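## Task

Pick up the carton marked R63 from the bench and set it down on the counter. Every other carton on the bench has to be left exactly as it was. The carton must not topple or be left leaning, or the task fails. It only counts if the carton stays put on its own, without the robot holding it there.

## Robot and tools

Robot: a Hello Robot Stretch 3 in simulation, with one arm. It has a two-wheeled base (0.33 m long, 0.34 m wide), a lift on a mast and a telescoping arm that reaches out to the robot's RIGHT side. The base can only drive straight or spin in place, not sideways, so to move the gripper forward or back you drive the base. Spins pivot about the point between the drive wheels, 0.05 m behind the front edge. With the arm retracted and the wrist folded, a spin sweeps a circle of radius 0.28 m. An unfolded, level wrist reaches beyond that circle. Loose objects may occasionally get nudged by something other than the robot.

Frames: the base frame has its origin on the floor between the drive wheels, with x forward, y left and z up. The odometry frame is the base frame where the scene began. hand_pose is reported in the base frame, at the point where the closed fingertips meet.

execute_actions takes {"actions": [...]} and runs the actions in order. Each action may hold "robot", "steps" (1 to 450 control steps at 30 per second, default 1) and "until". {"steps": n} by itself just waits. "robot" can be one command, a list of up to 8 commands run one after another, or {"stop": true}, which brakes everything and clears the queue. A command may contain:
- "base": exactly one of {"translate_m": d}, an offset in metres from where the base is when that command starts (forward positive, |d| at most 1), or {"rotate_rad": d}, an in-place turn in radians (counter-clockwise or left positive, |d| at most 3.2).
- "joints": absolute targets by name. lift_m 0 to 1.1 (arm height on the mast). arm_m 0 to 0.52 (extension). wrist_yaw_rad -1.345 to 4.42 (0 means along the arm, positive swings toward the front, 3.0 is folded over the base). wrist_pitch_rad -1.57 to 0.451 (negative tips the fingers down). wrist_roll_rad -2.911 to 2.911. gripper_m -0.089 to 0.179 (bigger means wider; the real fingertip gap is 0.007 m smaller when nearly shut and 0.025 m smaller when fully open). head_pan_rad -3.953 to 1.73 (-1.57 looks along the arm). head_tilt_rad -1.53 to 0.419 (negative looks down). Joints left out keep their previous targets.
- "contact_limits": {"arm_m": effort %}, the effort (1 to 100) at which the arm halts. It stays in force until the next arm_m command.
- "pause_s": a wait of up to 15 s, used only inside a list.
A new command takes over immediately and throws away what remains of an older list. Motions continue while you think. One bad number rejects the whole call.

"until" ends an action early. {"robot": {"status": "ended"}} with steps 450 waits until nothing is moving. You can also test fields such as {"lift_m": [">", 0.3]} or {"base_status": ["!=", "moving"]}. {"any": {"status": "ended"}} fires as soon as any single motion finishes.

zoom_image: {"camera": head_camera | nav_camera | wrist_camera, "region": [x0, y0, x1, y1]} in pixels of that camera's latest image, at most 504 by 504. Use it to read labels. finished_scene: {"scene": n} ends that scene for good and reports success. Make sure everything has stopped before calling it.

Results: each one has an image from every camera, plus these lines:
- base_status and joint_status show moving, done, off_target (came to rest short of the goal and may still be pushing), contact_stop, time_out, stopped, not_commanded or torque_fault. base_status also shows travel so far against the goal.
- joint_goals are the current targets. measured_speeds come from the encoders. refusals, queue and queue_left describe the command list.
- "refused:", "dropped:" and "replaced:" lines explain rejected goals and abandoned lists.
- on_its_own reports targets the robot changed by itself, slack or switched-off joints, lean (base_tilt) and motors straining at rest.
- motor_effort is in percent, with the peak in brackets. It is noisy and biased.
- lidar_m gives 12 distances in 30-degree sectors, starting straight ahead and going counter-clockwise (10th is right), measured in a plane 0.17 m high.
- wrist_depth_mm and head_depth_mm are 7x7 grids of depths in mm.
- base_odometry and heading come from wheel counts. Camera calibrations use OpenCV conventions.

Gripping: close to a value below the carton's width, and lower values squeeze harder. To let go, open at least 0.02 past the value where the fingertips made contact. Check the cameras to confirm a grasp, because the gripper reading does not show it.

Things to avoid:
- Fold or unfold the wrist only with lift_m between 0.32 and 0.95, wrist_pitch_rad -0.4 and roll near 0. When yaw is below -0.4, keep pitch at -0.5 or lower.
- Pushing into something solid with the gripper above about 0.45 m can tip the robot. So can pushing again after a contact_stop, or driving while holding or hooking something fixed.
- If the robot leans, reverse the last move in small steps, pull the gripper away and, if needed, lower lift_m to about 0.2.
- A joint that hit a contact_stop goes slack until you command it again. Wrist servos that are overloaded shut off for 10 s.
- The base goes fast (0.30 m/s) only with lift_m under 0.30, arm_m under 0.03 and wrist_yaw_rad above 2.54.
- Do not knock the other cartons, drop the target or set it down tilted. Release it gently on the counter and back away before finishing.

Each tool is called by a JSON object that holds its "method" and its "body".

## Session

{"method": "execute_actions", "body": {"actions": []}}

Scene clock: 0.00 s.
robot.base_odometry: x=+0.000 y=+0.000 heading=+0.000 (m, m, rad; robot's odometry frame)
robot.turned_by_wheels: +0.000 (rad since the last result)
robot.turned_by_imu: +0.000 (rad since the last result)
robot.base_tilt: forward=+0.2 right=-0.3 (deg)
robot.lidar_m: 1.38 1.14 0.87 1.23 2.66 0.89 0.72 0.70 2.42 1.50 1.54 1.71
robot.head_depth_mm: 1631 1597 1601 1594 1603 1593 1587 / 1558 1528 1538 1527 1516 1531 1526 / 1484 1454 1456 1454 1440 1446 1443 / 1434 1408 1413 1412 1406 1405 1416 / 1358 1358 1355 1354 1351 1349 1349 / 1305 1315 1301 1312 1305 1299 1286 / 1263 1255 1252 1254 1248 1254 1238
robot.base_status: not_commanded
robot.joint_positions: lift_m=+0.309 arm_m=+0.001 wrist_yaw_rad=+3.098 wrist_pitch_rad=-0.540 wrist_roll_rad=-0.007 gripper_m=+0.037 head_pan_rad=+0.009 head_tilt_rad=+0.014
robot.joint_goals: lift_m=+0.309 arm_m=+0.001 wrist_yaw_rad=+3.098 wrist_pitch_rad=-0.540 wrist_roll_rad=-0.007 gripper_m=+0.037 head_pan_rad=+0.009 head_tilt_rad=+0.014
robot.joint_status: lift_m=not_commanded arm_m=not_commanded wrist_yaw_rad=not_commanded wrist_pitch_rad=not_commanded wrist_roll_rad=not_commanded gripper_m=not_commanded head_pan_rad=not_commanded head_tilt_rad=not_commanded
robot.measured_speeds: translate_m=+0.000 rotate_rad=+0.000 lift_m=+0.000 arm_m=+0.000 wrist_yaw_rad=+0.000 wrist_pitch_rad=+0.000 wrist_roll_rad=+0.000 head_pan_rad=+0.000 head_tilt_rad=+0.000
robot: refusals=0 queue=idle queue_left=0
robot.motor_effort: left_wheel=+0 right_wheel=+0 lift_m=+22 arm_m=-1 wrist_yaw_rad=+0 wrist_pitch_rad=+6 wrist_roll_rad=+0 gripper_m=-1 head_pan_rad=+0 head_tilt_rad=+3 (%)
robot.hand_pose: x=-0.0121 y=+0.0615 z=+0.2954 quat_wxyz=(+0.203, +0.683, +0.174, +0.680) (m; robot's base frame)
robot.wrist_depth_mm: - - - - - 796 741 / 937 956 - - - 902 874 / 729 753 774 794 829 850 871 / 598 621 627 652 663 676 699 / 510 521 - 565 551 571 576 / 458 - - - 486 487 493 / - - - - 416 425 430
pictures: head_camera (sideways: a quarter turn clockwise sets it upright), nav_camera (sideways: a quarter turn counterclockwise sets it upright), wrist_camera
Images, in order (width x height): head_camera 896x504, nav_camera 672x504, wrist_camera 644x364.

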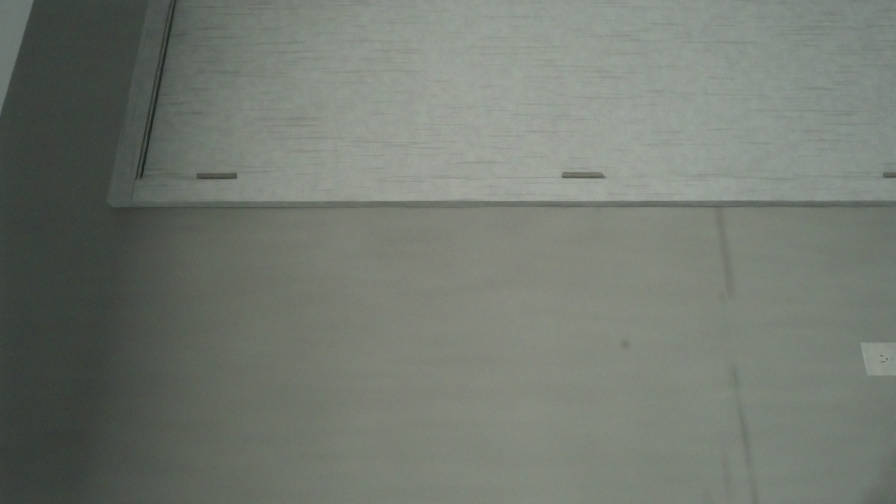

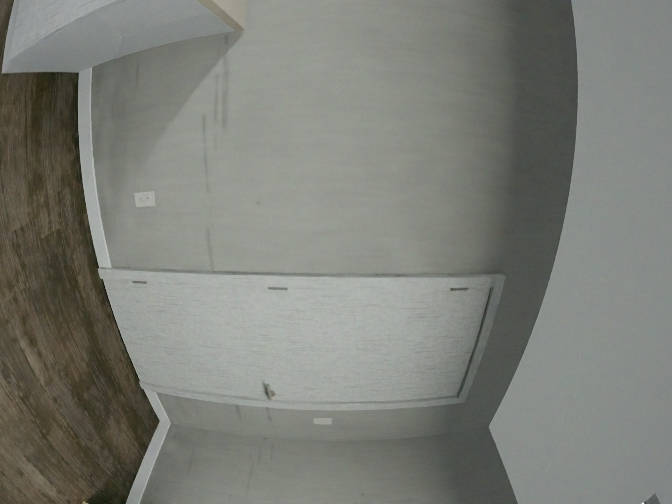

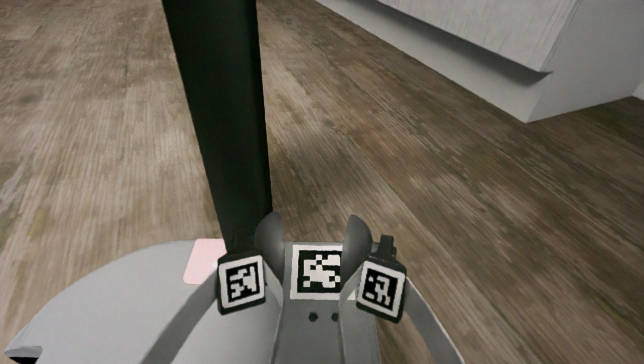

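{"method": "execute_actions", "body": {"actions": [{"robot":{"joints":{"head_pan_rad":1.4,"head_tilt_rad":-0.6}},"steps":450,"until":{"robot":{"status":"ended"}}}]}}

{"method": "execute_actions", "body": {"actions": [{"robot":{"joints":{"head_pan_rad":-3.0,"head_tilt_rad":-0.7}},"steps":450,"until":{"robot":{"status":"ended"}}}]}}

Scene clock: 5.50 s.
robot.base_odometry: x=+0.000 y=+0.000 heading=+0.000 (m, m, rad; robot's odometry frame)
robot.turned_by_wheels: +0.000 (rad since the last result)
robot.turned_by_imu: -0.001 (rad since the last result)
robot.base_tilt: forward=+0.2 right=-0.3 (deg)
robot.lidar_m: 1.38 1.15 0.87 1.24 2.66 0.89 0.72 0.70 2.43 1.50 1.54 1.71
robot.head_depth_mm: 1477 1503 995 1024 1121 1299 1205 / 1656 1658 1094 1185 1326 1412 1207 / 1880 1689 1226 1405 1635 1434 1210 / 2199 1713 1495 1729 1767 1456 1214 / 2591 1780 1872 2161 1806 1458 1220 / 2553 2660 2885 2350 1796 1467 1230 / 2438 2636 2914 2371 1813 1474 1252
robot.base_status: not_commanded
robot.joint_positions: lift_m=+0.309 arm_m=+0.001 wrist_yaw_rad=+3.098 wrist_pitch_rad=-0.540 wrist_roll_rad=-0.007 gripper_m=+0.037 head_pan_rad=+1.393 head_tilt_rad=-0.592
robot.joint_goals: lift_m=+0.309 arm_m=+0.001 wrist_yaw_rad=+3.098 wrist_pitch_rad=-0.540 wrist_roll_rad=-0.007 gripper_m=+0.037 head_pan_rad=+1.400 head_tilt_rad=-0.600
robot.joint_status: lift_m=not_commanded arm_m=not_commanded wrist_yaw_rad=not_commanded wrist_pitch_rad=not_commanded wrist_roll_rad=not_commanded gripper_m=not_commanded head_pan_rad=done head_tilt_rad=done
robot.measured_speeds: translate_m=+0.000 rotate_rad=+0.000 lift_m=+0.000 arm_m=+0.000 wrist_yaw_rad=+0.000 wrist_pitch_rad=+0.000 wrist_roll_rad=+0.000 head_pan_rad=+0.000 head_tilt_rad=+0.000
robot: refusals=0 queue=done queue_left=0
robot.motor_effort: left_wheel=+0(0) right_wheel=+1(1) lift_m=+23(23) arm_m=+0(1) wrist_yaw_rad=+0(1) wrist_pitch_rad=+6(6) wrist_roll_rad=+0(0) gripper_m=+0(0) head_pan_rad=+2(32) head_tilt_rad=-3(35) (%)
robot.hand_pose: x=-0.0121 y=+0.0615 z=+0.2954 quat_wxyz=(+0.203, +0.683, +0.174, +0.680) (m; robot's base frame)
robot.wrist_depth_mm: - - - - - 796 728 / 954 968 - - - 891 885 / 745 765 766 795 820 853 871 / 599 621 629 648 675 679 694 / 519 534 - 560 560 564 569 / 454 - - - 484 481 490 / - - - - 416 426 427
pictures: head_camera (sideways: a quarter turn clockwise sets it upright), nav_camera (sideways: a quarter turn counterclockwise sets it upright), wrist_camera
camera_calibration (this result's frames):
head_camera: T_world_to_cam=[[-0.087408, -0.523333, -0.847633, 1.12857], [-0.990369, 0.137365, 0.0173168, -0.0141765], [0.107373, 0.840983, -0.5303, 0.64913], [0, 0, 0, 1]] pos_world=[0.0149071, 0.0466588, 1.30109]
nav_camera: T_world_to_cam=[[0.112045, 0.526497, 0.842761, -1.05698], [0.984054, -0.176693, -0.0204449, 0.0719644], [0.138146, 0.831613, -0.537899, 0.657852], [0, 0, 0, 1]] pos_world=[-0.0432668, 0.0221345, 1.24611]
wrist_camera: T_world_to_cam=[[0.997184, -0.00594764, 0.0747589, -0.0152405], [0.0528949, -0.650887, -0.75733, 0.299107], [0.0531639, 0.759152, -0.648739, 0.309415], [0, 0, 0, 1]] pos_world=[-0.0170733, -0.0402986, 0.428392]
Images, in order (width x height): head_camera 896x504, nav_camera 672x504, wrist_camera 644x364.

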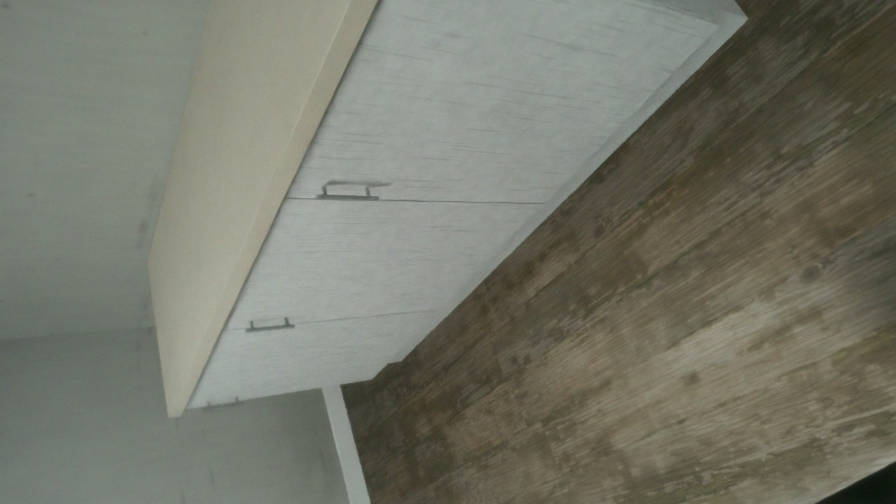

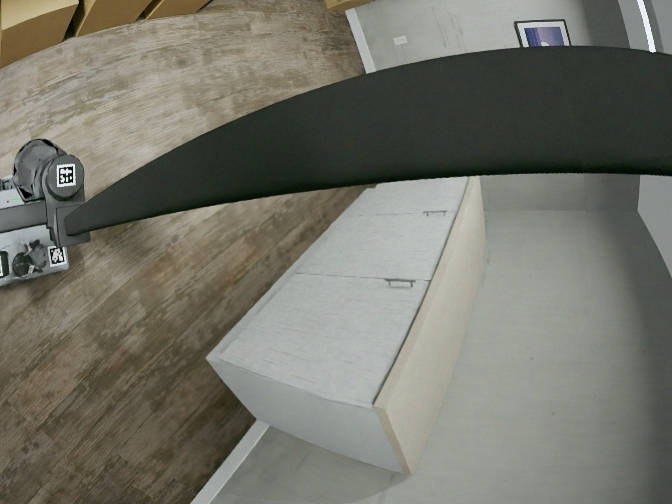

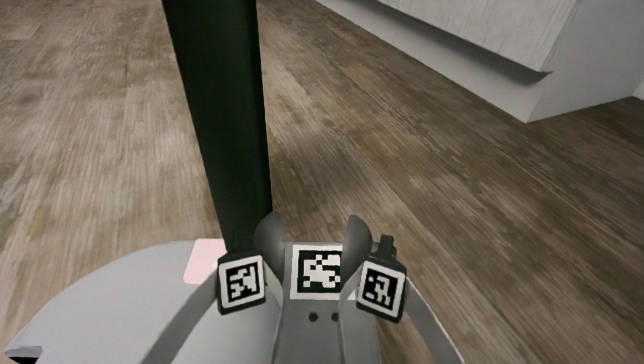

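Scene clock: 7.87 s.
robot.base_odometry: x=+0.000 y=+0.000 heading=+0.000 (m, m, rad; robot's odometry frame)
robot.turned_by_wheels: +0.000 (rad since the last result)
robot.turned_by_imu: -0.001 (rad since the last result)
robot.base_tilt: forward=+0.2 right=-0.3 (deg)
robot.lidar_m: 1.38 1.14 0.87 1.23 2.65 0.89 0.72 0.70 2.43 1.50 1.54 1.71
robot.head_depth_mm: 2169 1114 887 1610 1315 1350 1155 / 2114 1132 869 1584 1333 1347 1168 / 2117 1143 850 1637 1286 1312 1158 / 2089 1103 828 1608 1361 1308 1163 / 2028 1098 825 1745 1290 1271 1170 / 2014 1095 798 1616 1296 1207 1175 / 1965 1076 797 1925 1105 1313 1176
robot.base_status: not_commanded
robot.joint_positions: lift_m=+0.309 arm_m=+0.001 wrist_yaw_rad=+3.098 wrist_pitch_rad=-0.540 wrist_roll_rad=-0.007 gripper_m=+0.037 head_pan_rad=-2.993 head_tilt_rad=-0.691
robot.joint_goals: lift_m=+0.309 arm_m=+0.001 wrist_yaw_rad=+3.098 wrist_pitch_rad=-0.540 wrist_roll_rad=-0.007 gripper_m=+0.037 head_pan_rad=-3.000 head_tilt_rad=-0.700
robot.joint_status: lift_m=not_commanded arm_m=not_commanded wrist_yaw_rad=not_commanded wrist_pitch_rad=not_commanded wrist_roll_rad=not_commanded gripper_m=not_commanded head_pan_rad=done head_tilt_rad=done
robot.measured_speeds: translate_m=+0.000 rotate_rad=+0.000 lift_m=+0.000 arm_m=+0.000 wrist_yaw_rad=+0.000 wrist_pitch_rad=+0.000 wrist_roll_rad=+0.000 head_pan_rad=+0.000 head_tilt_rad=+0.000
robot: refusals=0 queue=done queue_left=0
robot.motor_effort: left_wheel=+0(0) right_wheel=+1(1) lift_m=+22(23) arm_m=-1(0) wrist_yaw_rad=+0(1) wrist_pitch_rad=+6(6) wrist_roll_rad=+0(0) gripper_m=+0(0) head_pan_rad=-2(31) head_tilt_rad=-3(15) (%)
robot.hand_pose: x=-0.0121 y=+0.0615 z=+0.2954 quat_wxyz=(+0.203, +0.683, +0.174, +0.680) (m; robot's base frame)
robot.wrist_depth_mm: - - - - - 790 732 / 931 947 - - - 889 895 / 738 758 772 789 826 848 863 / 601 617 627 643 659 675 688 / 517 523 - 562 553 566 578 / 458 - - - 484 482 491 / - - - - 416 422 430
pictures: head_camera (sideways: a quarter turn clockwise sets it upright), nav_camera (sideways: a quarter turn counterclockwise sets it upright), wrist_camera
camera_calibration (this result's frames):
head_camera: T_world_to_cam=[[0.604122, 0.0973102, -0.790928, 1.05042], [0.186, -0.982321, 0.021212, -0.0264211], [-0.774881, -0.159928, -0.611542, 0.760206], [0, 0, 0, 1]] pos_world=[-0.0406011, -0.006593, 1.29627]
nav_camera: T_world_to_cam=[[-0.614515, -0.0749164, 0.78534, -0.977686], [-0.146615, 0.988984, -0.020381, 0.0787757], [-0.775161, -0.127667, -0.61873, 0.768581], [0, 0, 0, 1]] pos_world=[0.00652028, -0.0530303, 1.24496]
wrist_camera: T_world_to_cam=[[0.997184, -0.00594794, 0.0747588, -0.0152405], [0.0528946, -0.650887, -0.75733, 0.299107], [0.0531641, 0.759152, -0.648739, 0.309415], [0, 0, 0, 1]] pos_world=[-0.0170733, -0.0402986, 0.428392]
Images, in order (width x height): head_camera 896x504, nav_camera 672x504, wrist_camera 644x364.

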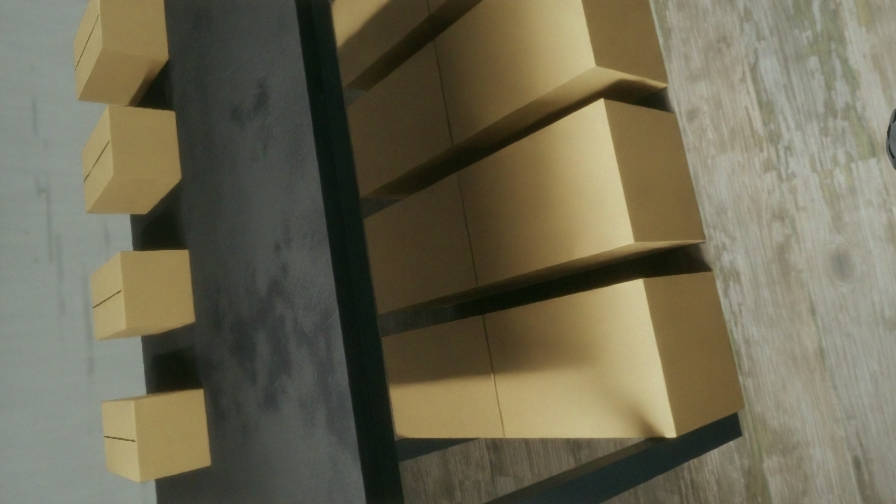

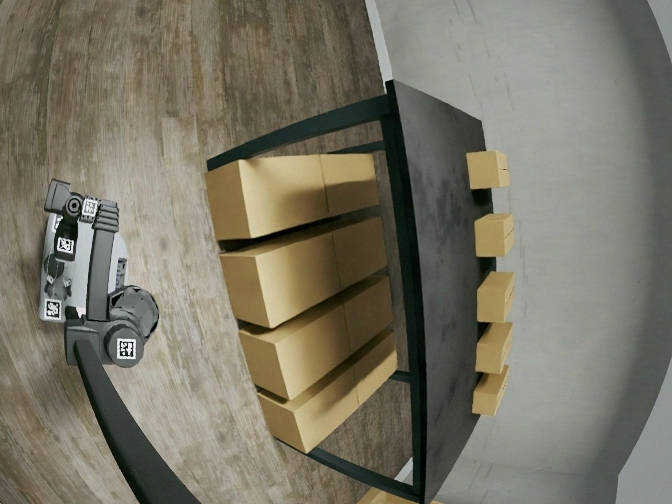

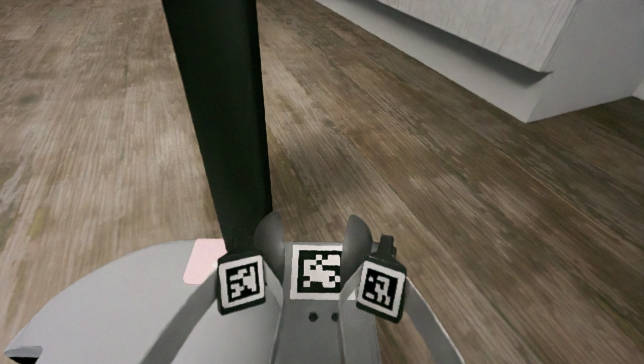

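{"method": "execute_actions", "body": {"actions": [{"robot":[{"joints":{"lift_m":0.28,"wrist_pitch_rad":-0.4,"head_pan_rad":-0.5,"head_tilt_rad":-0.8}},{"base":{"rotate_rad":-1.56}},{"base":{"translate_m":0.76}},{"base":{"rotate_rad":-1.17}},{"base":{"translate_m":1.0}}],"steps":450,"until":{"robot":{"status":"ended"}}}]}}

Scene clock: 34.30 s.
robot.base_odometry: x=-0.908 y=-1.160 heading=-2.730 (m, m, rad; robot's odometry frame)
robot.turned_by_wheels: -2.730 (rad since the last result)
robot.turned_by_imu: -2.666 (rad since the last result)
robot.base_tilt: forward=+0.5 right=+0.1 (deg)
robot.lidar_m: 1.14 1.20 1.19 1.15 1.10 1.26 2.61 0.70 0.56 0.54 0.56 1.17
robot.head_depth_mm: 1238 1468 1764 1790 1491 1119 1118 / 1177 1362 1632 1802 1498 1288 1124 / 1112 1287 1524 1743 1504 1285 1127 / 1066 1216 1439 1694 1522 1299 1130 / 1011 1156 1350 1602 1515 1300 1138 / 974 1101 1266 1489 1533 1313 1136 / 928 1043 1197 1414 1533 1294 1139
robot.base_status: moving (translate_m +1.0000 of +1.0000)
robot.joint_positions: lift_m=+0.281 arm_m=+0.001 wrist_yaw_rad=+3.098 wrist_pitch_rad=-0.418 wrist_roll_rad=-0.007 gripper_m=+0.037 head_pan_rad=-0.507 head_tilt_rad=-0.791
robot.joint_goals: lift_m=+0.280 arm_m=+0.001 wrist_yaw_rad=+3.098 wrist_pitch_rad=-0.400 wrist_roll_rad=-0.007 gripper_m=+0.037 head_pan_rad=-0.500 head_tilt_rad=-0.800
robot.joint_status: lift_m=done arm_m=not_commanded wrist_yaw_rad=not_commanded wrist_pitch_rad=done wrist_roll_rad=not_commanded gripper_m=not_commanded head_pan_rad=done head_tilt_rad=done
robot.measured_speeds: translate_m=+0.000 rotate_rad=+0.000 lift_m=+0.000 arm_m=+0.000 wrist_yaw_rad=+0.000 wrist_pitch_rad=+0.000 wrist_roll_rad=+0.000 head_pan_rad=+0.000 head_tilt_rad=+0.000
robot: refusals=0 queue=running queue_left=0
robot.motor_effort: left_wheel=+1(11) right_wheel=+0(6) lift_m=+13(23) arm_m=+0(0) wrist_yaw_rad=+0(0) wrist_pitch_rad=+8(9) wrist_roll_rad=+0(0) gripper_m=+0(1) head_pan_rad=+3(32) head_tilt_rad=-3(16) (%)
robot.hand_pose: x=-0.0114 y=+0.0784 z=+0.2932 quat_wxyz=(+0.162, +0.692, +0.132, +0.691) (m; robot's base frame)
robot.wrist_depth_mm: - - - - - - - / - 941 - - - - - / 828 825 - 954 - - - / 678 694 705 722 745 757 782 / 544 563 573 593 599 614 624 / 461 500 - - 507 508 520 / - - - - 428 435 446
pictures: head_camera (sideways: a quarter turn clockwise sets it upright), nav_camera (sideways: a quarter turn counterclockwise sets it upright), wrist_camera
camera_calibration (this result's frames):
head_camera: T_world_to_cam=[[-0.604325, 0.327856, -0.726155, 0.97337], [0.453417, 0.89095, 0.024914, -0.0328689], [0.655136, -0.314195, -0.687079, 0.84974], [0, 0, 0, 1]] pos_world=[0.0464399, -0.022856, 1.29148]
nav_camera: T_world_to_cam=[[0.598396, -0.351656, 0.719903, -0.899796], [-0.488454, -0.872358, -0.0201152, 0.0805123], [0.635086, -0.339603, -0.693783, 0.857605], [0, 0, 0, 1]] pos_world=[0.0331079, 0.0450615, 1.24438]
wrist_camera: T_world_to_cam=[[0.996774, -0.0151969, 0.0788022, -0.0161616], [0.0571982, -0.554241, -0.830389, 0.32231], [0.0562948, 0.832218, -0.551584, 0.260923], [0, 0, 0, 1]] pos_world=[-0.0170147, -0.0387534, 0.412837]
Images, in order (width x height): head_camera 896x504, nav_camera 672x504, wrist_camera 644x364.

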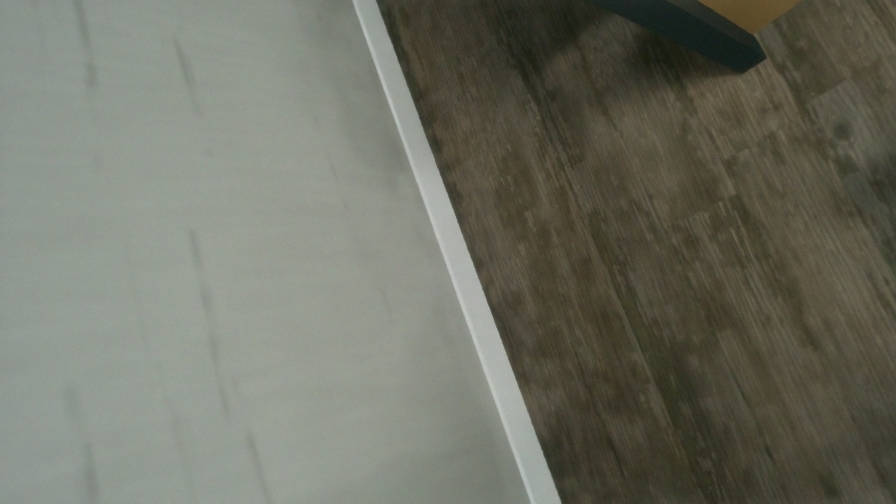

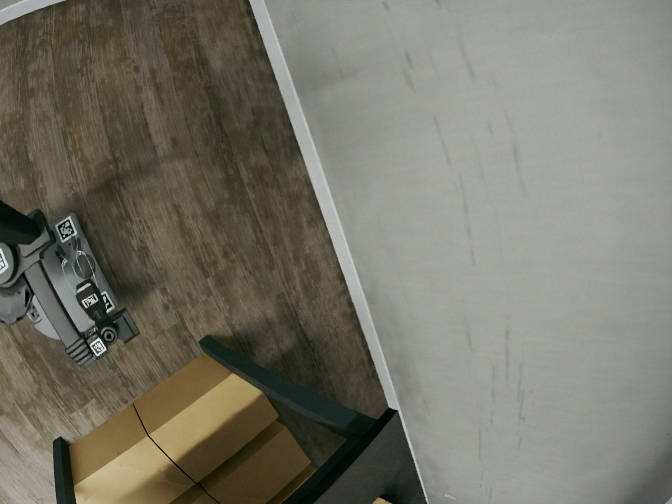

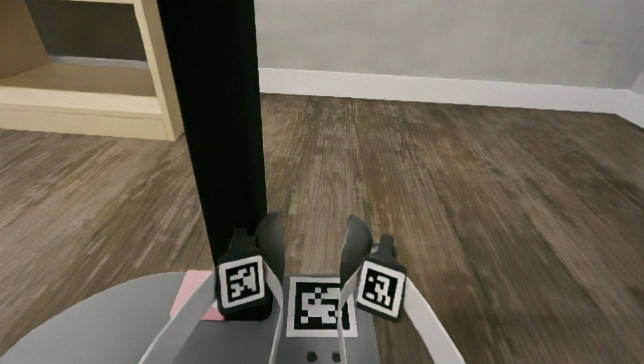

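Leg at about (0.35, -0.54).

{"method": "execute_actions", "body": {"actions": [{"robot":[{"base":{"translate_m":0.8},"joints":{"head_pan_rad":-1.0,"head_tilt_rad":-0.5}},{"base":{"rotate_rad":-1.63}},{"base":{"translate_m":0.6}}],"steps":450,"until":{"robot":{"status":"ended"}}}]}}

Scene clock: 49.37 s.
robot.base_odometry: x=-1.848 y=-0.917 heading=+1.923 (m, m, rad; robot's odometry frame)
robot.turned_by_wheels: -1.630 (rad since the last result)
robot.turned_by_imu: -1.590 (rad since the last result)
robot.base_tilt: forward=+0.2 right=-0.3 (deg)
robot.lidar_m: 1.27 0.48 0.35 0.34 0.36 0.49 1.40 1.77 2.24 0.48 0.50 0.68
robot.head_depth_mm: 2957 2832 1206 627 574 1215 1000 / 3170 2955 1045 781 619 1297 1003 / 3427 3130 851 729 654 1222 1089 / 3668 3378 993 750 1464 1224 1052 / 3754 - 931 792 1502 1268 1145 / 3563 3735 950 844 1569 1244 1253 / 3182 3470 1021 952 1573 1361 1274
robot.base_status: done (translate_m +0.6000 of +0.6000)
robot.joint_positions: lift_m=+0.281 arm_m=+0.001 wrist_yaw_rad=+3.098 wrist_pitch_rad=-0.418 wrist_roll_rad=-0.007 gripper_m=+0.037 head_pan_rad=-0.993 head_tilt_rad=-0.507
robot.joint_goals: lift_m=+0.280 arm_m=+0.001 wrist_yaw_rad=+3.098 wrist_pitch_rad=-0.400 wrist_roll_rad=-0.007 gripper_m=+0.037 head_pan_rad=-1.000 head_tilt_rad=-0.500
robot.joint_status: lift_m=done arm_m=not_commanded wrist_yaw_rad=not_commanded wrist_pitch_rad=done wrist_roll_rad=not_commanded gripper_m=not_commanded head_pan_rad=done head_tilt_rad=done
robot.measured_speeds: translate_m=+0.000 rotate_rad=+0.000 lift_m=+0.000 arm_m=+0.000 wrist_yaw_rad=+0.000 wrist_pitch_rad=+0.000 wrist_roll_rad=+0.000 head_pan_rad=+0.000 head_tilt_rad=+0.000
robot: refusals=0 queue=done queue_left=0
robot.motor_effort: left_wheel=+1(10) right_wheel=+0(5) lift_m=+12(13) arm_m=-1(1) wrist_yaw_rad=+0(0) wrist_pitch_rad=+8(8) wrist_roll_rad=+0(0) gripper_m=+0(1) head_pan_rad=-3(21) head_tilt_rad=+4(26) (%)
robot.hand_pose: x=-0.0114 y=+0.0784 z=+0.2932 quat_wxyz=(+0.162, +0.692, +0.132, +0.691) (m; robot's base frame)
robot.wrist_depth_mm: 337 339 - 342 346 342 345 / 369 371 - 373 374 378 377 / 408 412 - 415 419 417 418 / 454 453 461 462 467 467 468 / 497 504 501 505 509 506 516 / 465 500 - - 509 508 515 / - - - - 425 434 440
pictures: head_camera (sideways: a quarter turn clockwise sets it upright), nav_camera (sideways: a quarter turn counterclockwise sets it upright), wrist_camera
camera_calibration (this result's frames):
head_camera: T_world_to_cam=[[-0.254767, 0.378648, -0.889786, 1.18457], [0.814252, 0.580347, 0.0138263, -0.0206422], [0.52162, -0.720987, -0.456168, 0.550147], [0, 0, 0, 1]] pos_world=[0.0316294, -0.0399054, 1.30526]
nav_camera: T_world_to_cam=[[0.239219, -0.398172, 0.88557, -1.11358], [-0.836402, -0.547739, -0.0203389, 0.0829335], [0.49316, -0.735827, -0.464061, 0.559613], [0, 0, 0, 1]] pos_world=[0.0597771, 0.0138064, 1.24754]
wrist_camera: T_world_to_cam=[[0.996774, -0.0152021, 0.0788045, -0.0161636], [0.0572012, -0.554182, -0.830428, 0.322324], [0.0562963, 0.832257, -0.551525, 0.260919], [0, 0, 0, 1]] pos_world=[-0.0170147, -0.038771, 0.412844]
Images, in order (width x height): head_camera 896x504, nav_camera 672x504, wrist_camera 644x364.

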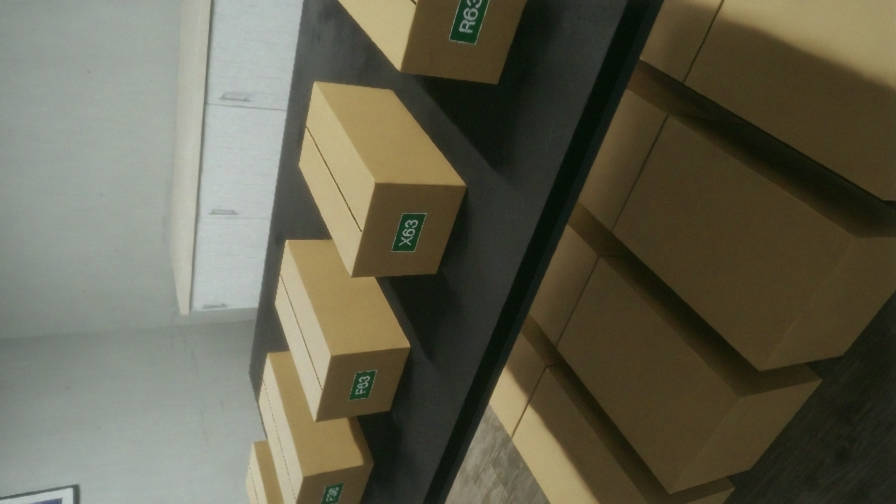

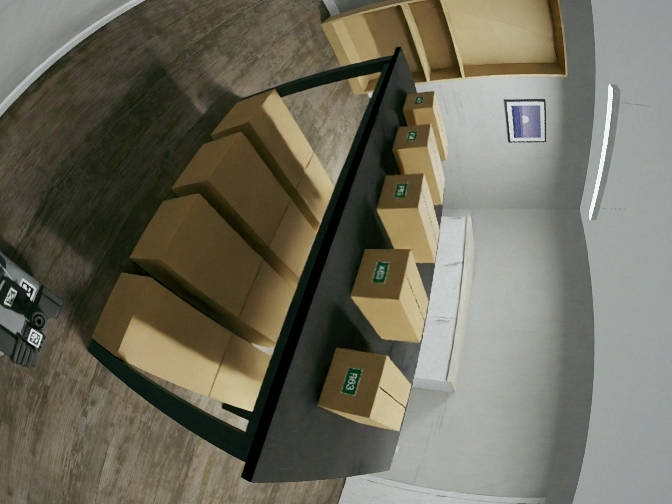

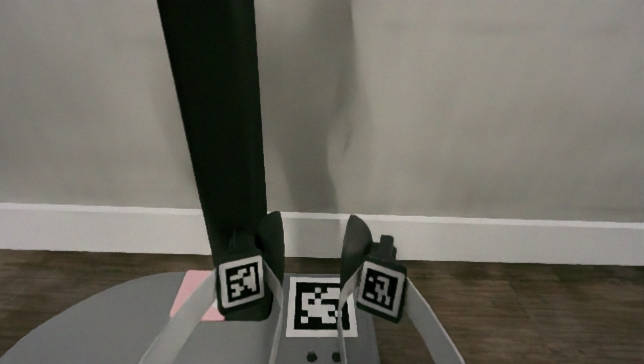

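{"method": "execute_actions", "body": {"actions": [{"robot":[{"base":{"translate_m":0.19},"joints":{"head_pan_rad":-1.6,"head_tilt_rad":-0.6,"lift_m":0.9}},{"joints":{"wrist_yaw_rad":0,"gripper_m":0.179}},{"joints":{"wrist_pitch_rad":0}}],"steps":450,"until":{"robot":{"status":"ended"}}}]}}

Scene clock: 65.30 s.
robot.base_odometry: x=-1.914 y=-0.739 heading=+1.923 (m, m, rad; robot's odometry frame)
robot.turned_by_wheels: +0.000 (rad since the last result)
robot.turned_by_imu: -0.002 (rad since the last result)
robot.base_tilt: forward=+0.2 right=-0.3 (deg)
robot.lidar_m: 1.25 0.48 0.35 0.34 0.35 0.49 1.40 1.91 0.50 0.48 0.50 0.70
robot.head_depth_mm: 2955 3188 3121 670 646 - - / 2942 3177 959 664 1620 1526 - / 2930 3200 663 645 574 - - / 2932 3223 816 651 580 1252 982 / 2911 3030 919 683 1331 1188 1015 / 2940 2676 693 650 1297 1155 987 / 2985 2698 686 653 1308 1206 994
robot.base_status: done (translate_m +0.1900 of +0.1900)
robot.joint_positions: lift_m=+0.899 arm_m=+0.001 wrist_yaw_rad=+0.003 wrist_pitch_rad=-0.022 wrist_roll_rad=-0.007 gripper_m=+0.179 head_pan_rad=-1.593 head_tilt_rad=-0.592
robot.joint_goals: lift_m=+0.900 arm_m=+0.001 wrist_yaw_rad=+0.000 wrist_pitch_rad=+0.000 wrist_roll_rad=-0.007 gripper_m=+0.179 head_pan_rad=-1.600 head_tilt_rad=-0.600
robot.joint_status: lift_m=done arm_m=not_commanded wrist_yaw_rad=done wrist_pitch_rad=done wrist_roll_rad=not_commanded gripper_m=done head_pan_rad=done head_tilt_rad=done
robot.measured_speeds: translate_m=+0.000 rotate_rad=+0.000 lift_m=+0.000 arm_m=+0.000 wrist_yaw_rad=+0.000 wrist_pitch_rad=+0.000 wrist_roll_rad=+0.000 head_pan_rad=+0.000 head_tilt_rad=+0.000
robot: refusals=0 queue=done queue_left=0
robot.motor_effort: left_wheel=+1(10) right_wheel=+0(3) lift_m=+32(37) arm_m=-1(1) wrist_yaw_rad=-2(3) wrist_pitch_rad=+10(9) wrist_roll_rad=+0(0) gripper_m=+0(84) head_pan_rad=-3(26) head_tilt_rad=-3(12) (%)
robot.hand_pose: x=-0.0207 y=-0.4015 z=+1.0085 quat_wxyz=(+0.710, +0.009, -0.704, -0.007) (m; robot's base frame)
robot.wrist_depth_mm: - - - - - - - / - - - - - - - / 515 - - - - - - / 458 365 541 365 711 - - / 382 376 408 374 414 - - / - 281 289 299 306 313 - / 298 252 250 250 250 249 249
pictures: head_camera (sideways: a quarter turn clockwise sets it upright), nav_camera (sideways: a quarter turn counterclockwise sets it upright), wrist_camera
camera_calibration (this result's frames):
head_camera: T_world_to_cam=[[0.00510017, 0.530713, -0.847536, 1.12788], [0.999687, 0.0180592, 0.0173241, -0.0263254], [0.0245, -0.847359, -0.530455, 0.649838], [0, 0, 0, 1]] pos_world=[0.00464382, -0.0474603, 1.30109]
nav_camera: T_world_to_cam=[[-0.0289473, -0.537663, 0.842663, -1.05599], [-0.999554, 0.0217723, -0.0204449, 0.0840645], [-0.00735424, -0.842879, -0.538053, 0.65894], [0, 0, 0, 1]] pos_world=[0.058305, -0.0141913, 1.24611]
wrist_camera: T_world_to_cam=[[-0.996484, 0.000945346, 0.0837756, -0.110369], [-0.0821125, 0.187543, -0.978818, 1.09549], [-0.0166369, -0.982256, -0.186806, -0.0424824], [0, 0, 0, 1]] pos_world=[-0.0207337, -0.247076, 1.0736]
Images, in order (width x height): head_camera 896x504, nav_camera 672x504, wrist_camera 644x364.

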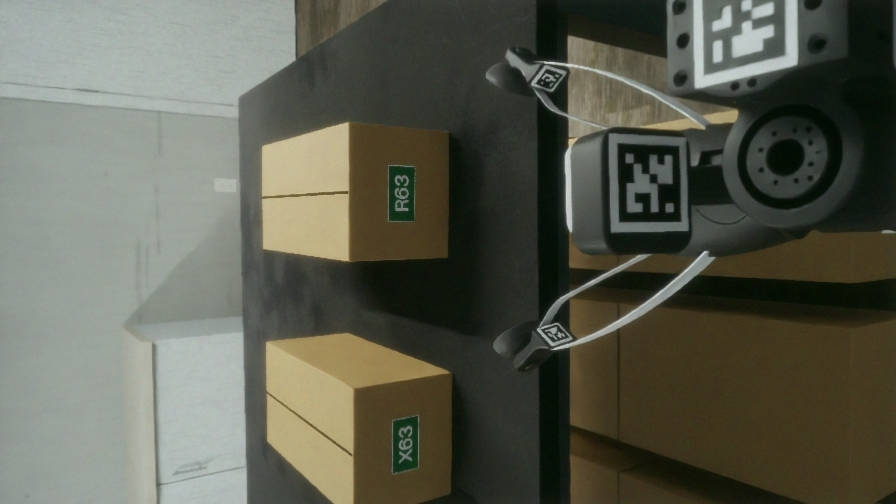

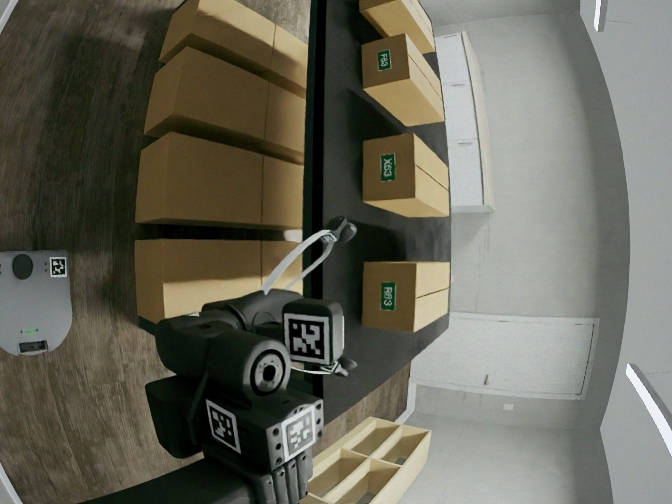

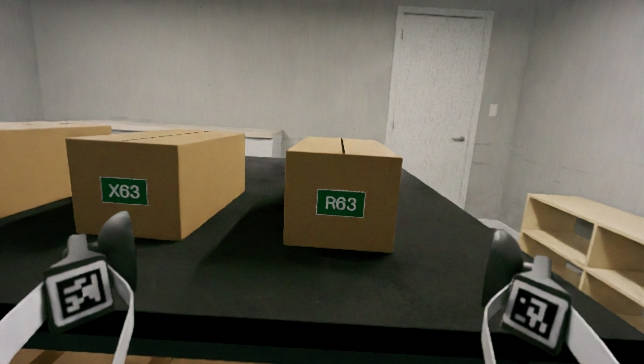

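{"method": "execute_actions", "body": {"actions": [{"robot":{"base":{"translate_m":-0.028},"joints":{"arm_m":0.17}},"steps":450,"until":{"robot":{"status":"ended"}}}]}}

Scene clock: 73.23 s.
robot.base_odometry: x=-1.904 y=-0.765 heading=+1.923 (m, m, rad; robot's odometry frame)
robot.turned_by_wheels: +0.000 (rad since the last result)
robot.turned_by_imu: -0.001 (rad since the last result)
robot.base_tilt: forward=+0.2 right=-0.3 (deg)
robot.lidar_m: 1.26 0.48 0.35 0.34 0.35 0.49 1.40 1.89 0.49 0.48 0.51 0.72
robot.head_depth_mm: 2932 3206 3228 764 - 756 1186 / 2896 3157 957 - - 1359 968 / 2920 3187 706 - - 1145 981 / 2958 3194 671 650 1282 1147 980 / 2913 3094 981 655 1293 1219 1026 / 2964 2690 742 660 1299 1152 995 / 2961 2672 682 652 1297 1154 993
robot.base_status: done (translate_m -0.0280 of -0.0280)
robot.joint_positions: lift_m=+0.899 arm_m=+0.170 wrist_yaw_rad=+0.002 wrist_pitch_rad=-0.020 wrist_roll_rad=-0.007 gripper_m=+0.179 head_pan_rad=-1.593 head_tilt_rad=-0.592
robot.joint_goals: lift_m=+0.900 arm_m=+0.170 wrist_yaw_rad=+0.000 wrist_pitch_rad=+0.000 wrist_roll_rad=-0.007 gripper_m=+0.179 head_pan_rad=-1.600 head_tilt_rad=-0.600
robot.joint_status: lift_m=done arm_m=done wrist_yaw_rad=done wrist_pitch_rad=done wrist_roll_rad=not_commanded gripper_m=done head_pan_rad=done head_tilt_rad=done
robot.measured_speeds: translate_m=+0.000 rotate_rad=+0.000 lift_m=+0.000 arm_m=+0.000 wrist_yaw_rad=+0.000 wrist_pitch_rad=+0.000 wrist_roll_rad=+0.000 head_pan_rad=+0.000 head_tilt_rad=+0.000
robot: refusals=0 queue=done queue_left=0
robot.motor_effort: left_wheel=+1(4) right_wheel=+0(3) lift_m=+32(32) arm_m=+3(1) wrist_yaw_rad=-1(3) wrist_pitch_rad=+9(9) wrist_roll_rad=+0(0) gripper_m=-1(1) head_pan_rad=-3(2) head_tilt_rad=-3(3) (%)
robot.hand_pose: x=-0.0211 y=-0.5703 z=+1.0088 quat_wxyz=(+0.710, +0.008, -0.704, -0.007) (m; robot's base frame)
robot.wrist_depth_mm: - - - - - - - / - - - - - - - / - - - - - - - / 226 318 219 197 622 - - / 224 345 200 197 197 - - / - 281 208 204 206 314 - / 204 217 213 211 214 229 -
pictures: head_camera (sideways: a quarter turn clockwise sets it upright), nav_camera (sideways: a quarter turn counterclockwise sets it upright), wrist_camera
camera_calibration (this result's frames):
head_camera: T_world_to_cam=[[0.00518371, 0.530926, -0.847402, 1.12771], [0.999689, 0.0179064, 0.0173343, -0.0263387], [0.0243772, -0.847229, -0.530669, 0.650116], [0, 0, 0, 1]] pos_world=[0.00463678, -0.0474598, 1.30107]
nav_camera: T_world_to_cam=[[-0.0290318, -0.537871, 0.842527, -1.05581], [-0.999551, 0.0219258, -0.020445, 0.0840646], [-0.00747631, -0.842742, -0.538266, 0.659217], [0, 0, 0, 1]] pos_world=[0.0583032, -0.014185, 1.2461]
wrist_camera: T_world_to_cam=[[-0.996482, 0.00237456, 0.0837711, -0.109755], [-0.0818609, 0.186463, -0.979046, 1.12705], [-0.017945, -0.982459, -0.185613, -0.209605], [0, 0, 0, 1]] pos_world=[-0.0208687, -0.415821, 1.07372]
Images, in order (width x height): head_camera 896x504, nav_camera 672x504, wrist_camera 644x364.

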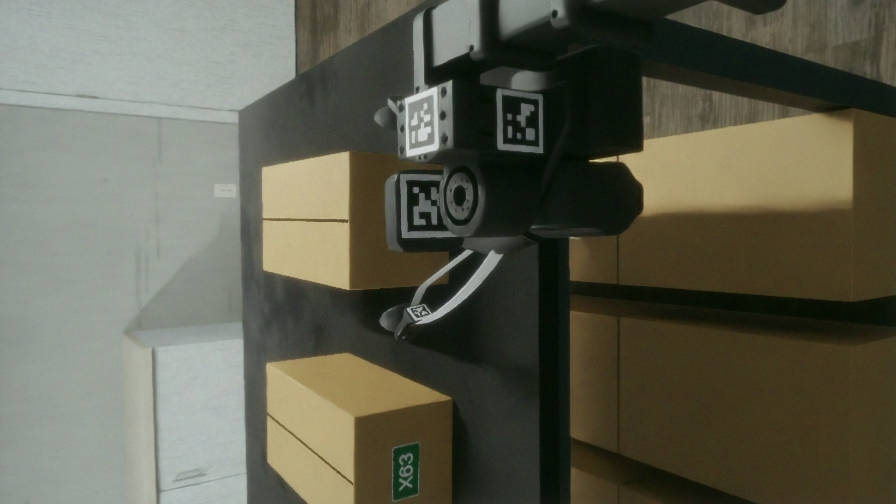

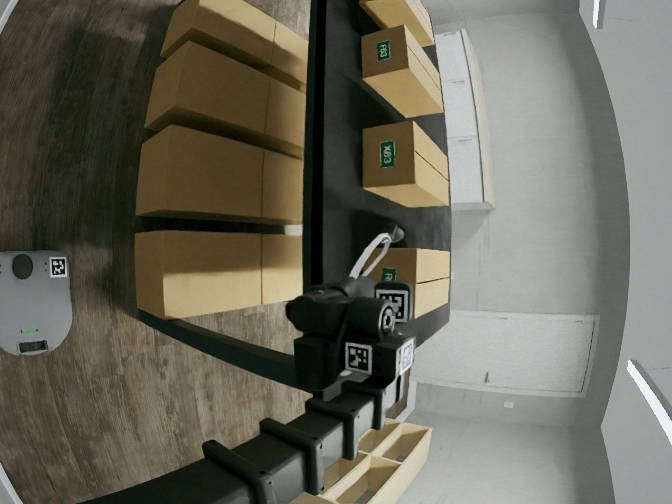

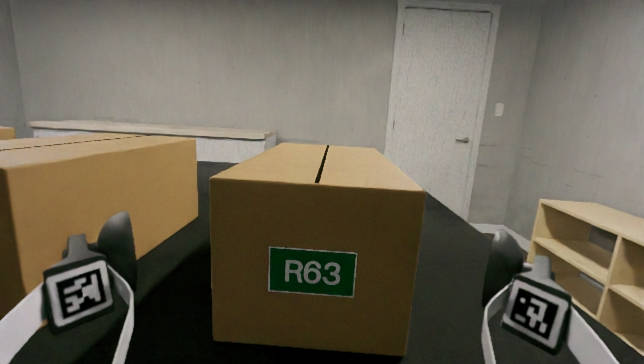

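{"method": "execute_actions", "body": {"actions": [{"robot":[{"joints":{"lift_m":1.09}},{"joints":{"wrist_pitch_rad":-0.65,"arm_m":0.37}},{"joints":{"lift_m":1.05}}],"steps":450,"until":{"robot":{"status":"ended"}}}]}}

Scene clock: 87.63 s.
robot.base_odometry: x=-1.904 y=-0.765 heading=+1.923 (m, m, rad; robot's odometry frame)
robot.turned_by_wheels: +0.000 (rad since the last result)
robot.turned_by_imu: -0.002 (rad since the last result)
robot.base_tilt: forward=+0.2 right=-0.3 (deg)
robot.lidar_m: 1.26 0.48 0.35 0.34 0.35 0.49 1.40 1.89 0.49 0.48 0.51 0.73
robot.head_depth_mm: 2809 3339 3252 666 621 777 1183 / 2868 3186 959 671 1607 1362 964 / 2850 - 627 644 1280 1141 977 / 2915 3186 627 647 1287 1150 985 / 2932 3075 982 682 1293 1210 1026 / 2957 2627 740 661 1301 1146 982 / 2926 2658 685 653 1304 1150 992
robot.base_status: done (translate_m -0.0280 of -0.0280)
robot.joint_positions: lift_m=+1.051 arm_m=+0.370 wrist_yaw_rad=+0.001 wrist_pitch_rad=-0.661 wrist_roll_rad=-0.007 gripper_m=+0.179 head_pan_rad=-1.593 head_tilt_rad=-0.592
robot.joint_goals: lift_m=+1.050 arm_m=+0.370 wrist_yaw_rad=+0.000 wrist_pitch_rad=-0.650 wrist_roll_rad=-0.007 gripper_m=+0.179 head_pan_rad=-1.600 head_tilt_rad=-0.600
robot.joint_status: lift_m=done arm_m=done wrist_yaw_rad=done wrist_pitch_rad=done wrist_roll_rad=not_commanded gripper_m=done head_pan_rad=done head_tilt_rad=done
robot.measured_speeds: translate_m=+0.000 rotate_rad=+0.000 lift_m=+0.000 arm_m=+0.000 wrist_yaw_rad=+0.000 wrist_pitch_rad=+0.000 wrist_roll_rad=+0.000 head_pan_rad=+0.000 head_tilt_rad=+0.000
robot: refusals=0 queue=done queue_left=0
robot.motor_effort: left_wheel=+1(1) right_wheel=+0(0) lift_m=+12(33) arm_m=+2(1) wrist_yaw_rad=-1(1) wrist_pitch_rad=+5(10) wrist_roll_rad=+0(0) gripper_m=+1(1) head_pan_rad=-2(2) head_tilt_rad=-3(3) (%)
robot.hand_pose: x=-0.0213 y=-0.7021 z=+1.0130 quat_wxyz=(+0.671, +0.231, -0.666, -0.228) (m; robot's base frame)
robot.wrist_depth_mm: 526 542 558 575 598 - - / 225 417 426 233 432 - - / 215 307 197 193 203 412 - / 220 294 163 165 169 339 - / 219 266 141 143 146 293 - / - 127 125 127 130 135 - / 211 114 113 114 116 221 238
pictures: head_camera (sideways: a quarter turn clockwise sets it upright), nav_camera (sideways: a quarter turn counterclockwise sets it upright), wrist_camera
camera_calibration (this result's frames):
head_camera: T_world_to_cam=[[0.00521834, 0.530989, -0.847363, 1.12765], [0.99969, 0.0178426, 0.0173373, -0.0263425], [0.024325, -0.847191, -0.530732, 0.650198], [0, 0, 0, 1]] pos_world=[0.00463381, -0.0474597, 1.30107]
nav_camera: T_world_to_cam=[[-0.0290669, -0.537932, 0.842487, -1.05576], [-0.999549, 0.0219899, -0.0204451, 0.0840647], [-0.00752816, -0.842701, -0.538329, 0.659299], [0, 0, 0, 1]] pos_world=[0.0583024, -0.0141841, 1.2461]
wrist_camera: T_world_to_cam=[[-0.996421, -0.0478705, 0.0696648, -0.131015], [-0.0823854, 0.734349, -0.673753, 1.23112], [-0.0189054, -0.677082, -0.735665, 0.433232], [0, 0, 0, 1]] pos_world=[-0.0209296, -0.617011, 1.15731]
Images, in order (width x height): head_camera 896x504, nav_camera 672x504, wrist_camera 644x364.

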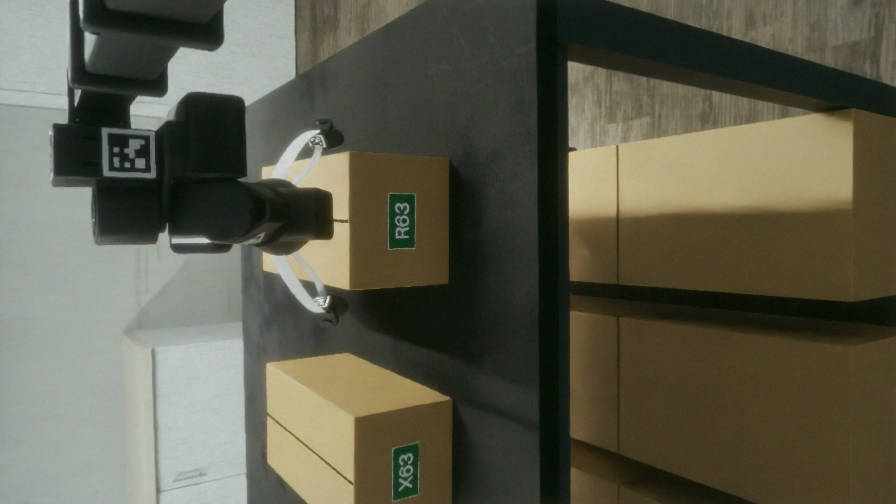

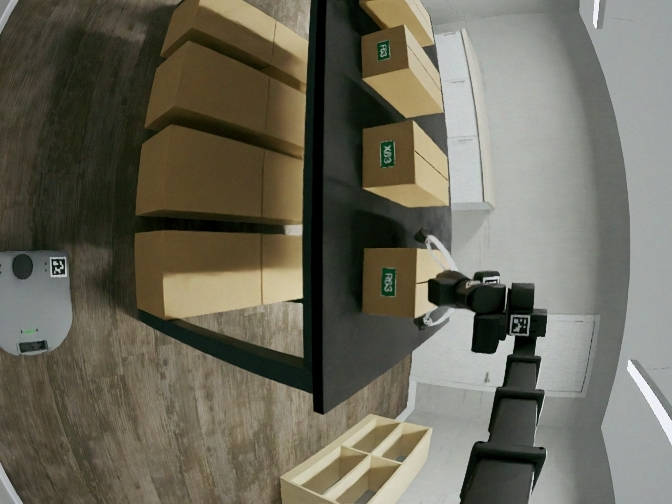

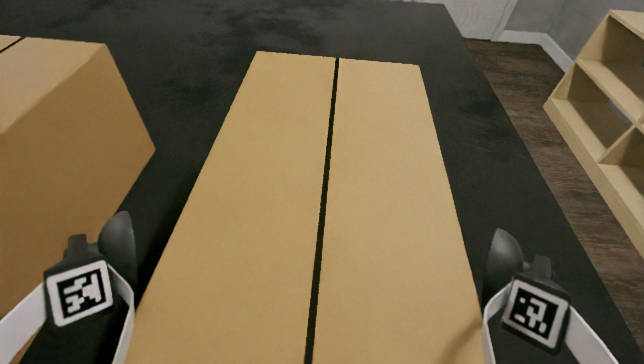

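{"method": "execute_actions", "body": {"actions": [{"robot":[{"base":{"translate_m":-0.008},"joints":{"arm_m":0.42}},{"joints":{"lift_m":1.025}},{"joints":{"gripper_m":0.05}},{"joints":{"lift_m":1.09}}],"steps":450,"until":{"robot":{"status":"ended"}}}]}}

Scene clock: 95.27 s.
robot.base_odometry: x=-1.902 y=-0.773 heading=+1.923 (m, m, rad; robot's odometry frame)
robot.turned_by_wheels: +0.000 (rad since the last result)
robot.turned_by_imu: -0.001 (rad since the last result)
robot.base_tilt: forward=+0.2 right=-0.3 (deg)
robot.lidar_m: 1.25 0.48 0.35 0.34 0.35 0.49 1.40 1.88 0.49 0.48 0.52 0.73
robot.head_depth_mm: 2832 - 3299 667 619 1323 1208 / 2880 3279 959 672 1623 1365 959 / 2913 - 629 650 1276 1144 986 / 2944 3262 630 651 1284 1150 981 / 2951 3139 980 682 1299 1244 1068 / 2920 2656 768 661 1286 1151 991 / 2981 2709 686 650 1301 1161 995
robot.base_status: done (translate_m -0.0080 of -0.0080)
robot.joint_positions: lift_m=+1.035 arm_m=+0.420 wrist_yaw_rad=+0.006 wrist_pitch_rad=-0.614 wrist_roll_rad=+0.005 gripper_m=+0.179 head_pan_rad=-1.593 head_tilt_rad=-0.593
robot.joint_goals: lift_m=+1.035 arm_m=+0.420 wrist_yaw_rad=+0.000 wrist_pitch_rad=-0.650 wrist_roll_rad=+0.005 gripper_m=+0.179 head_pan_rad=-1.600 head_tilt_rad=-0.600
robot.joint_status: lift_m=contact_stop arm_m=done wrist_yaw_rad=done wrist_pitch_rad=done wrist_roll_rad=not_commanded gripper_m=done head_pan_rad=done head_tilt_rad=done
robot.measured_speeds: translate_m=+0.000 rotate_rad=-0.001 lift_m=-0.003 arm_m=+0.000 wrist_yaw_rad=+0.000 wrist_pitch_rad=+0.120 wrist_roll_rad=+0.000 head_pan_rad=+0.000 head_tilt_rad=+0.000
robot: refusals=0 queue=dropped queue_left=0
robot.on_its_own: lift_m is slack since a contact_stop, until your next command for it (your +1.025 is given up)
robot.motor_effort: left_wheel=+2(3) right_wheel=-2(3) lift_m=+23(26) arm_m=+2(5) wrist_yaw_rad=-5(6) wrist_pitch_rad=-21(23) wrist_roll_rad=-6(7) gripper_m=-1(2) head_pan_rad=-2(2) head_tilt_rad=-3(2) (%)
robot.hand_pose: x=-0.0203 y=-0.7601 z=+1.0060 quat_wxyz=(+0.673, +0.215, -0.675, -0.212) (m; robot's base frame)
robot.wrist_depth_mm: 593 608 628 641 - - - / 458 463 478 488 492 - - / 220 376 196 191 203 437 - / 224 307 159 161 164 335 - / 225 265 136 138 140 293 - / - 119 120 121 122 130 267 / 208 106 107 108 109 213 227
pictures: head_camera (sideways: a quarter turn clockwise sets it upright), nav_camera (sideways: a quarter turn counterclockwise sets it upright), wrist_camera
dropped: robot: command 1 of its queue: lift_m: contact_stop
camera_calibration (this result's frames):
head_camera: T_world_to_cam=[[0.00522144, 0.531091, -0.847299, 1.12757], [0.99969, 0.017839, 0.0173421, -0.0263488], [0.0243251, -0.847127, -0.530833, 0.650331], [0, 0, 0, 1]] pos_world=[0.00463374, -0.0474596, 1.30106]
nav_camera: T_world_to_cam=[[-0.02907, -0.538033, 0.842422, -1.05568], [-0.999549, 0.0219939, -0.0204451, 0.0840647], [-0.00752802, -0.842637, -0.53843, 0.659431], [0, 0, 0, 1]] pos_world=[0.0583025, -0.0141775, 1.2461]
wrist_camera: T_world_to_cam=[[-0.997148, -0.042805, 0.0621629, -0.120933], [-0.074284, 0.702344, -0.707952, 1.2793], [-0.0133558, -0.71055, -0.70352, 0.33114], [0, 0, 0, 1]] pos_world=[-0.0211336, -0.66839, 1.14616]
Images, in order (width x height): head_camera 896x504, nav_camera 672x504, wrist_camera 644x364.

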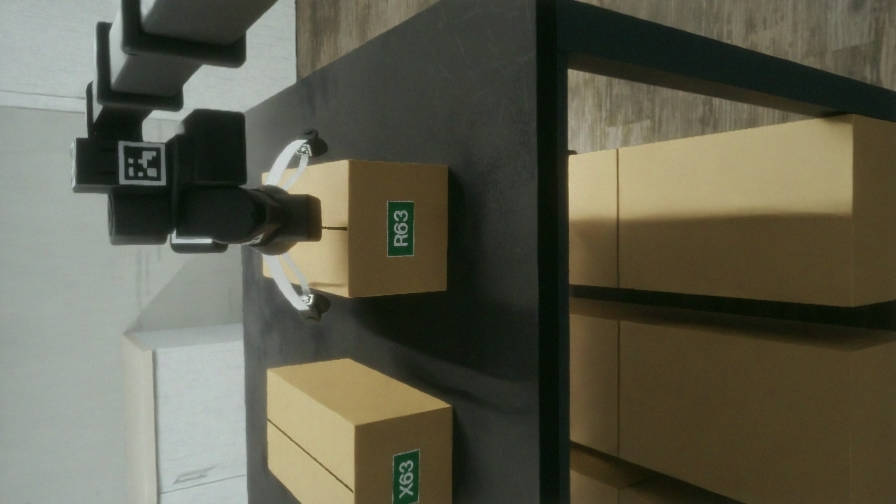

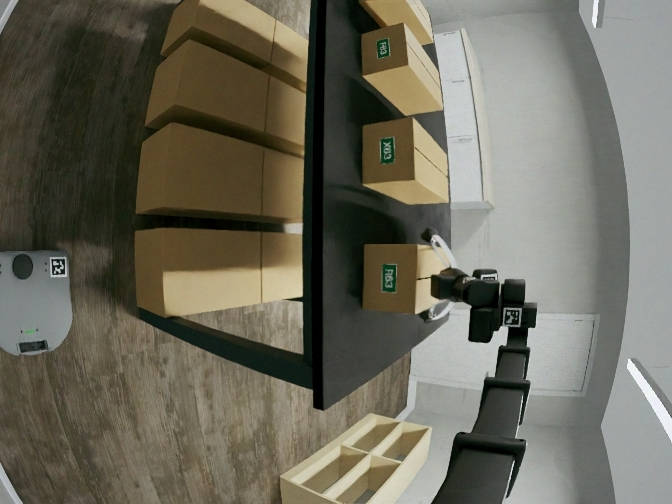

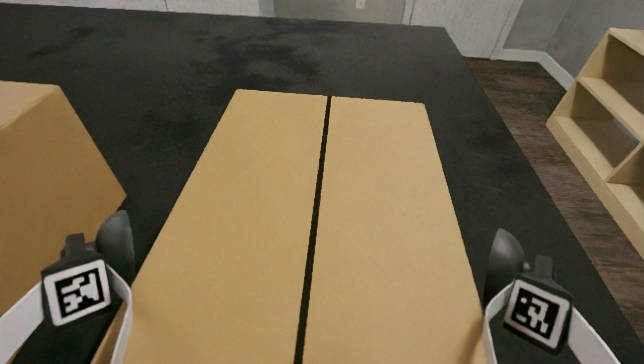

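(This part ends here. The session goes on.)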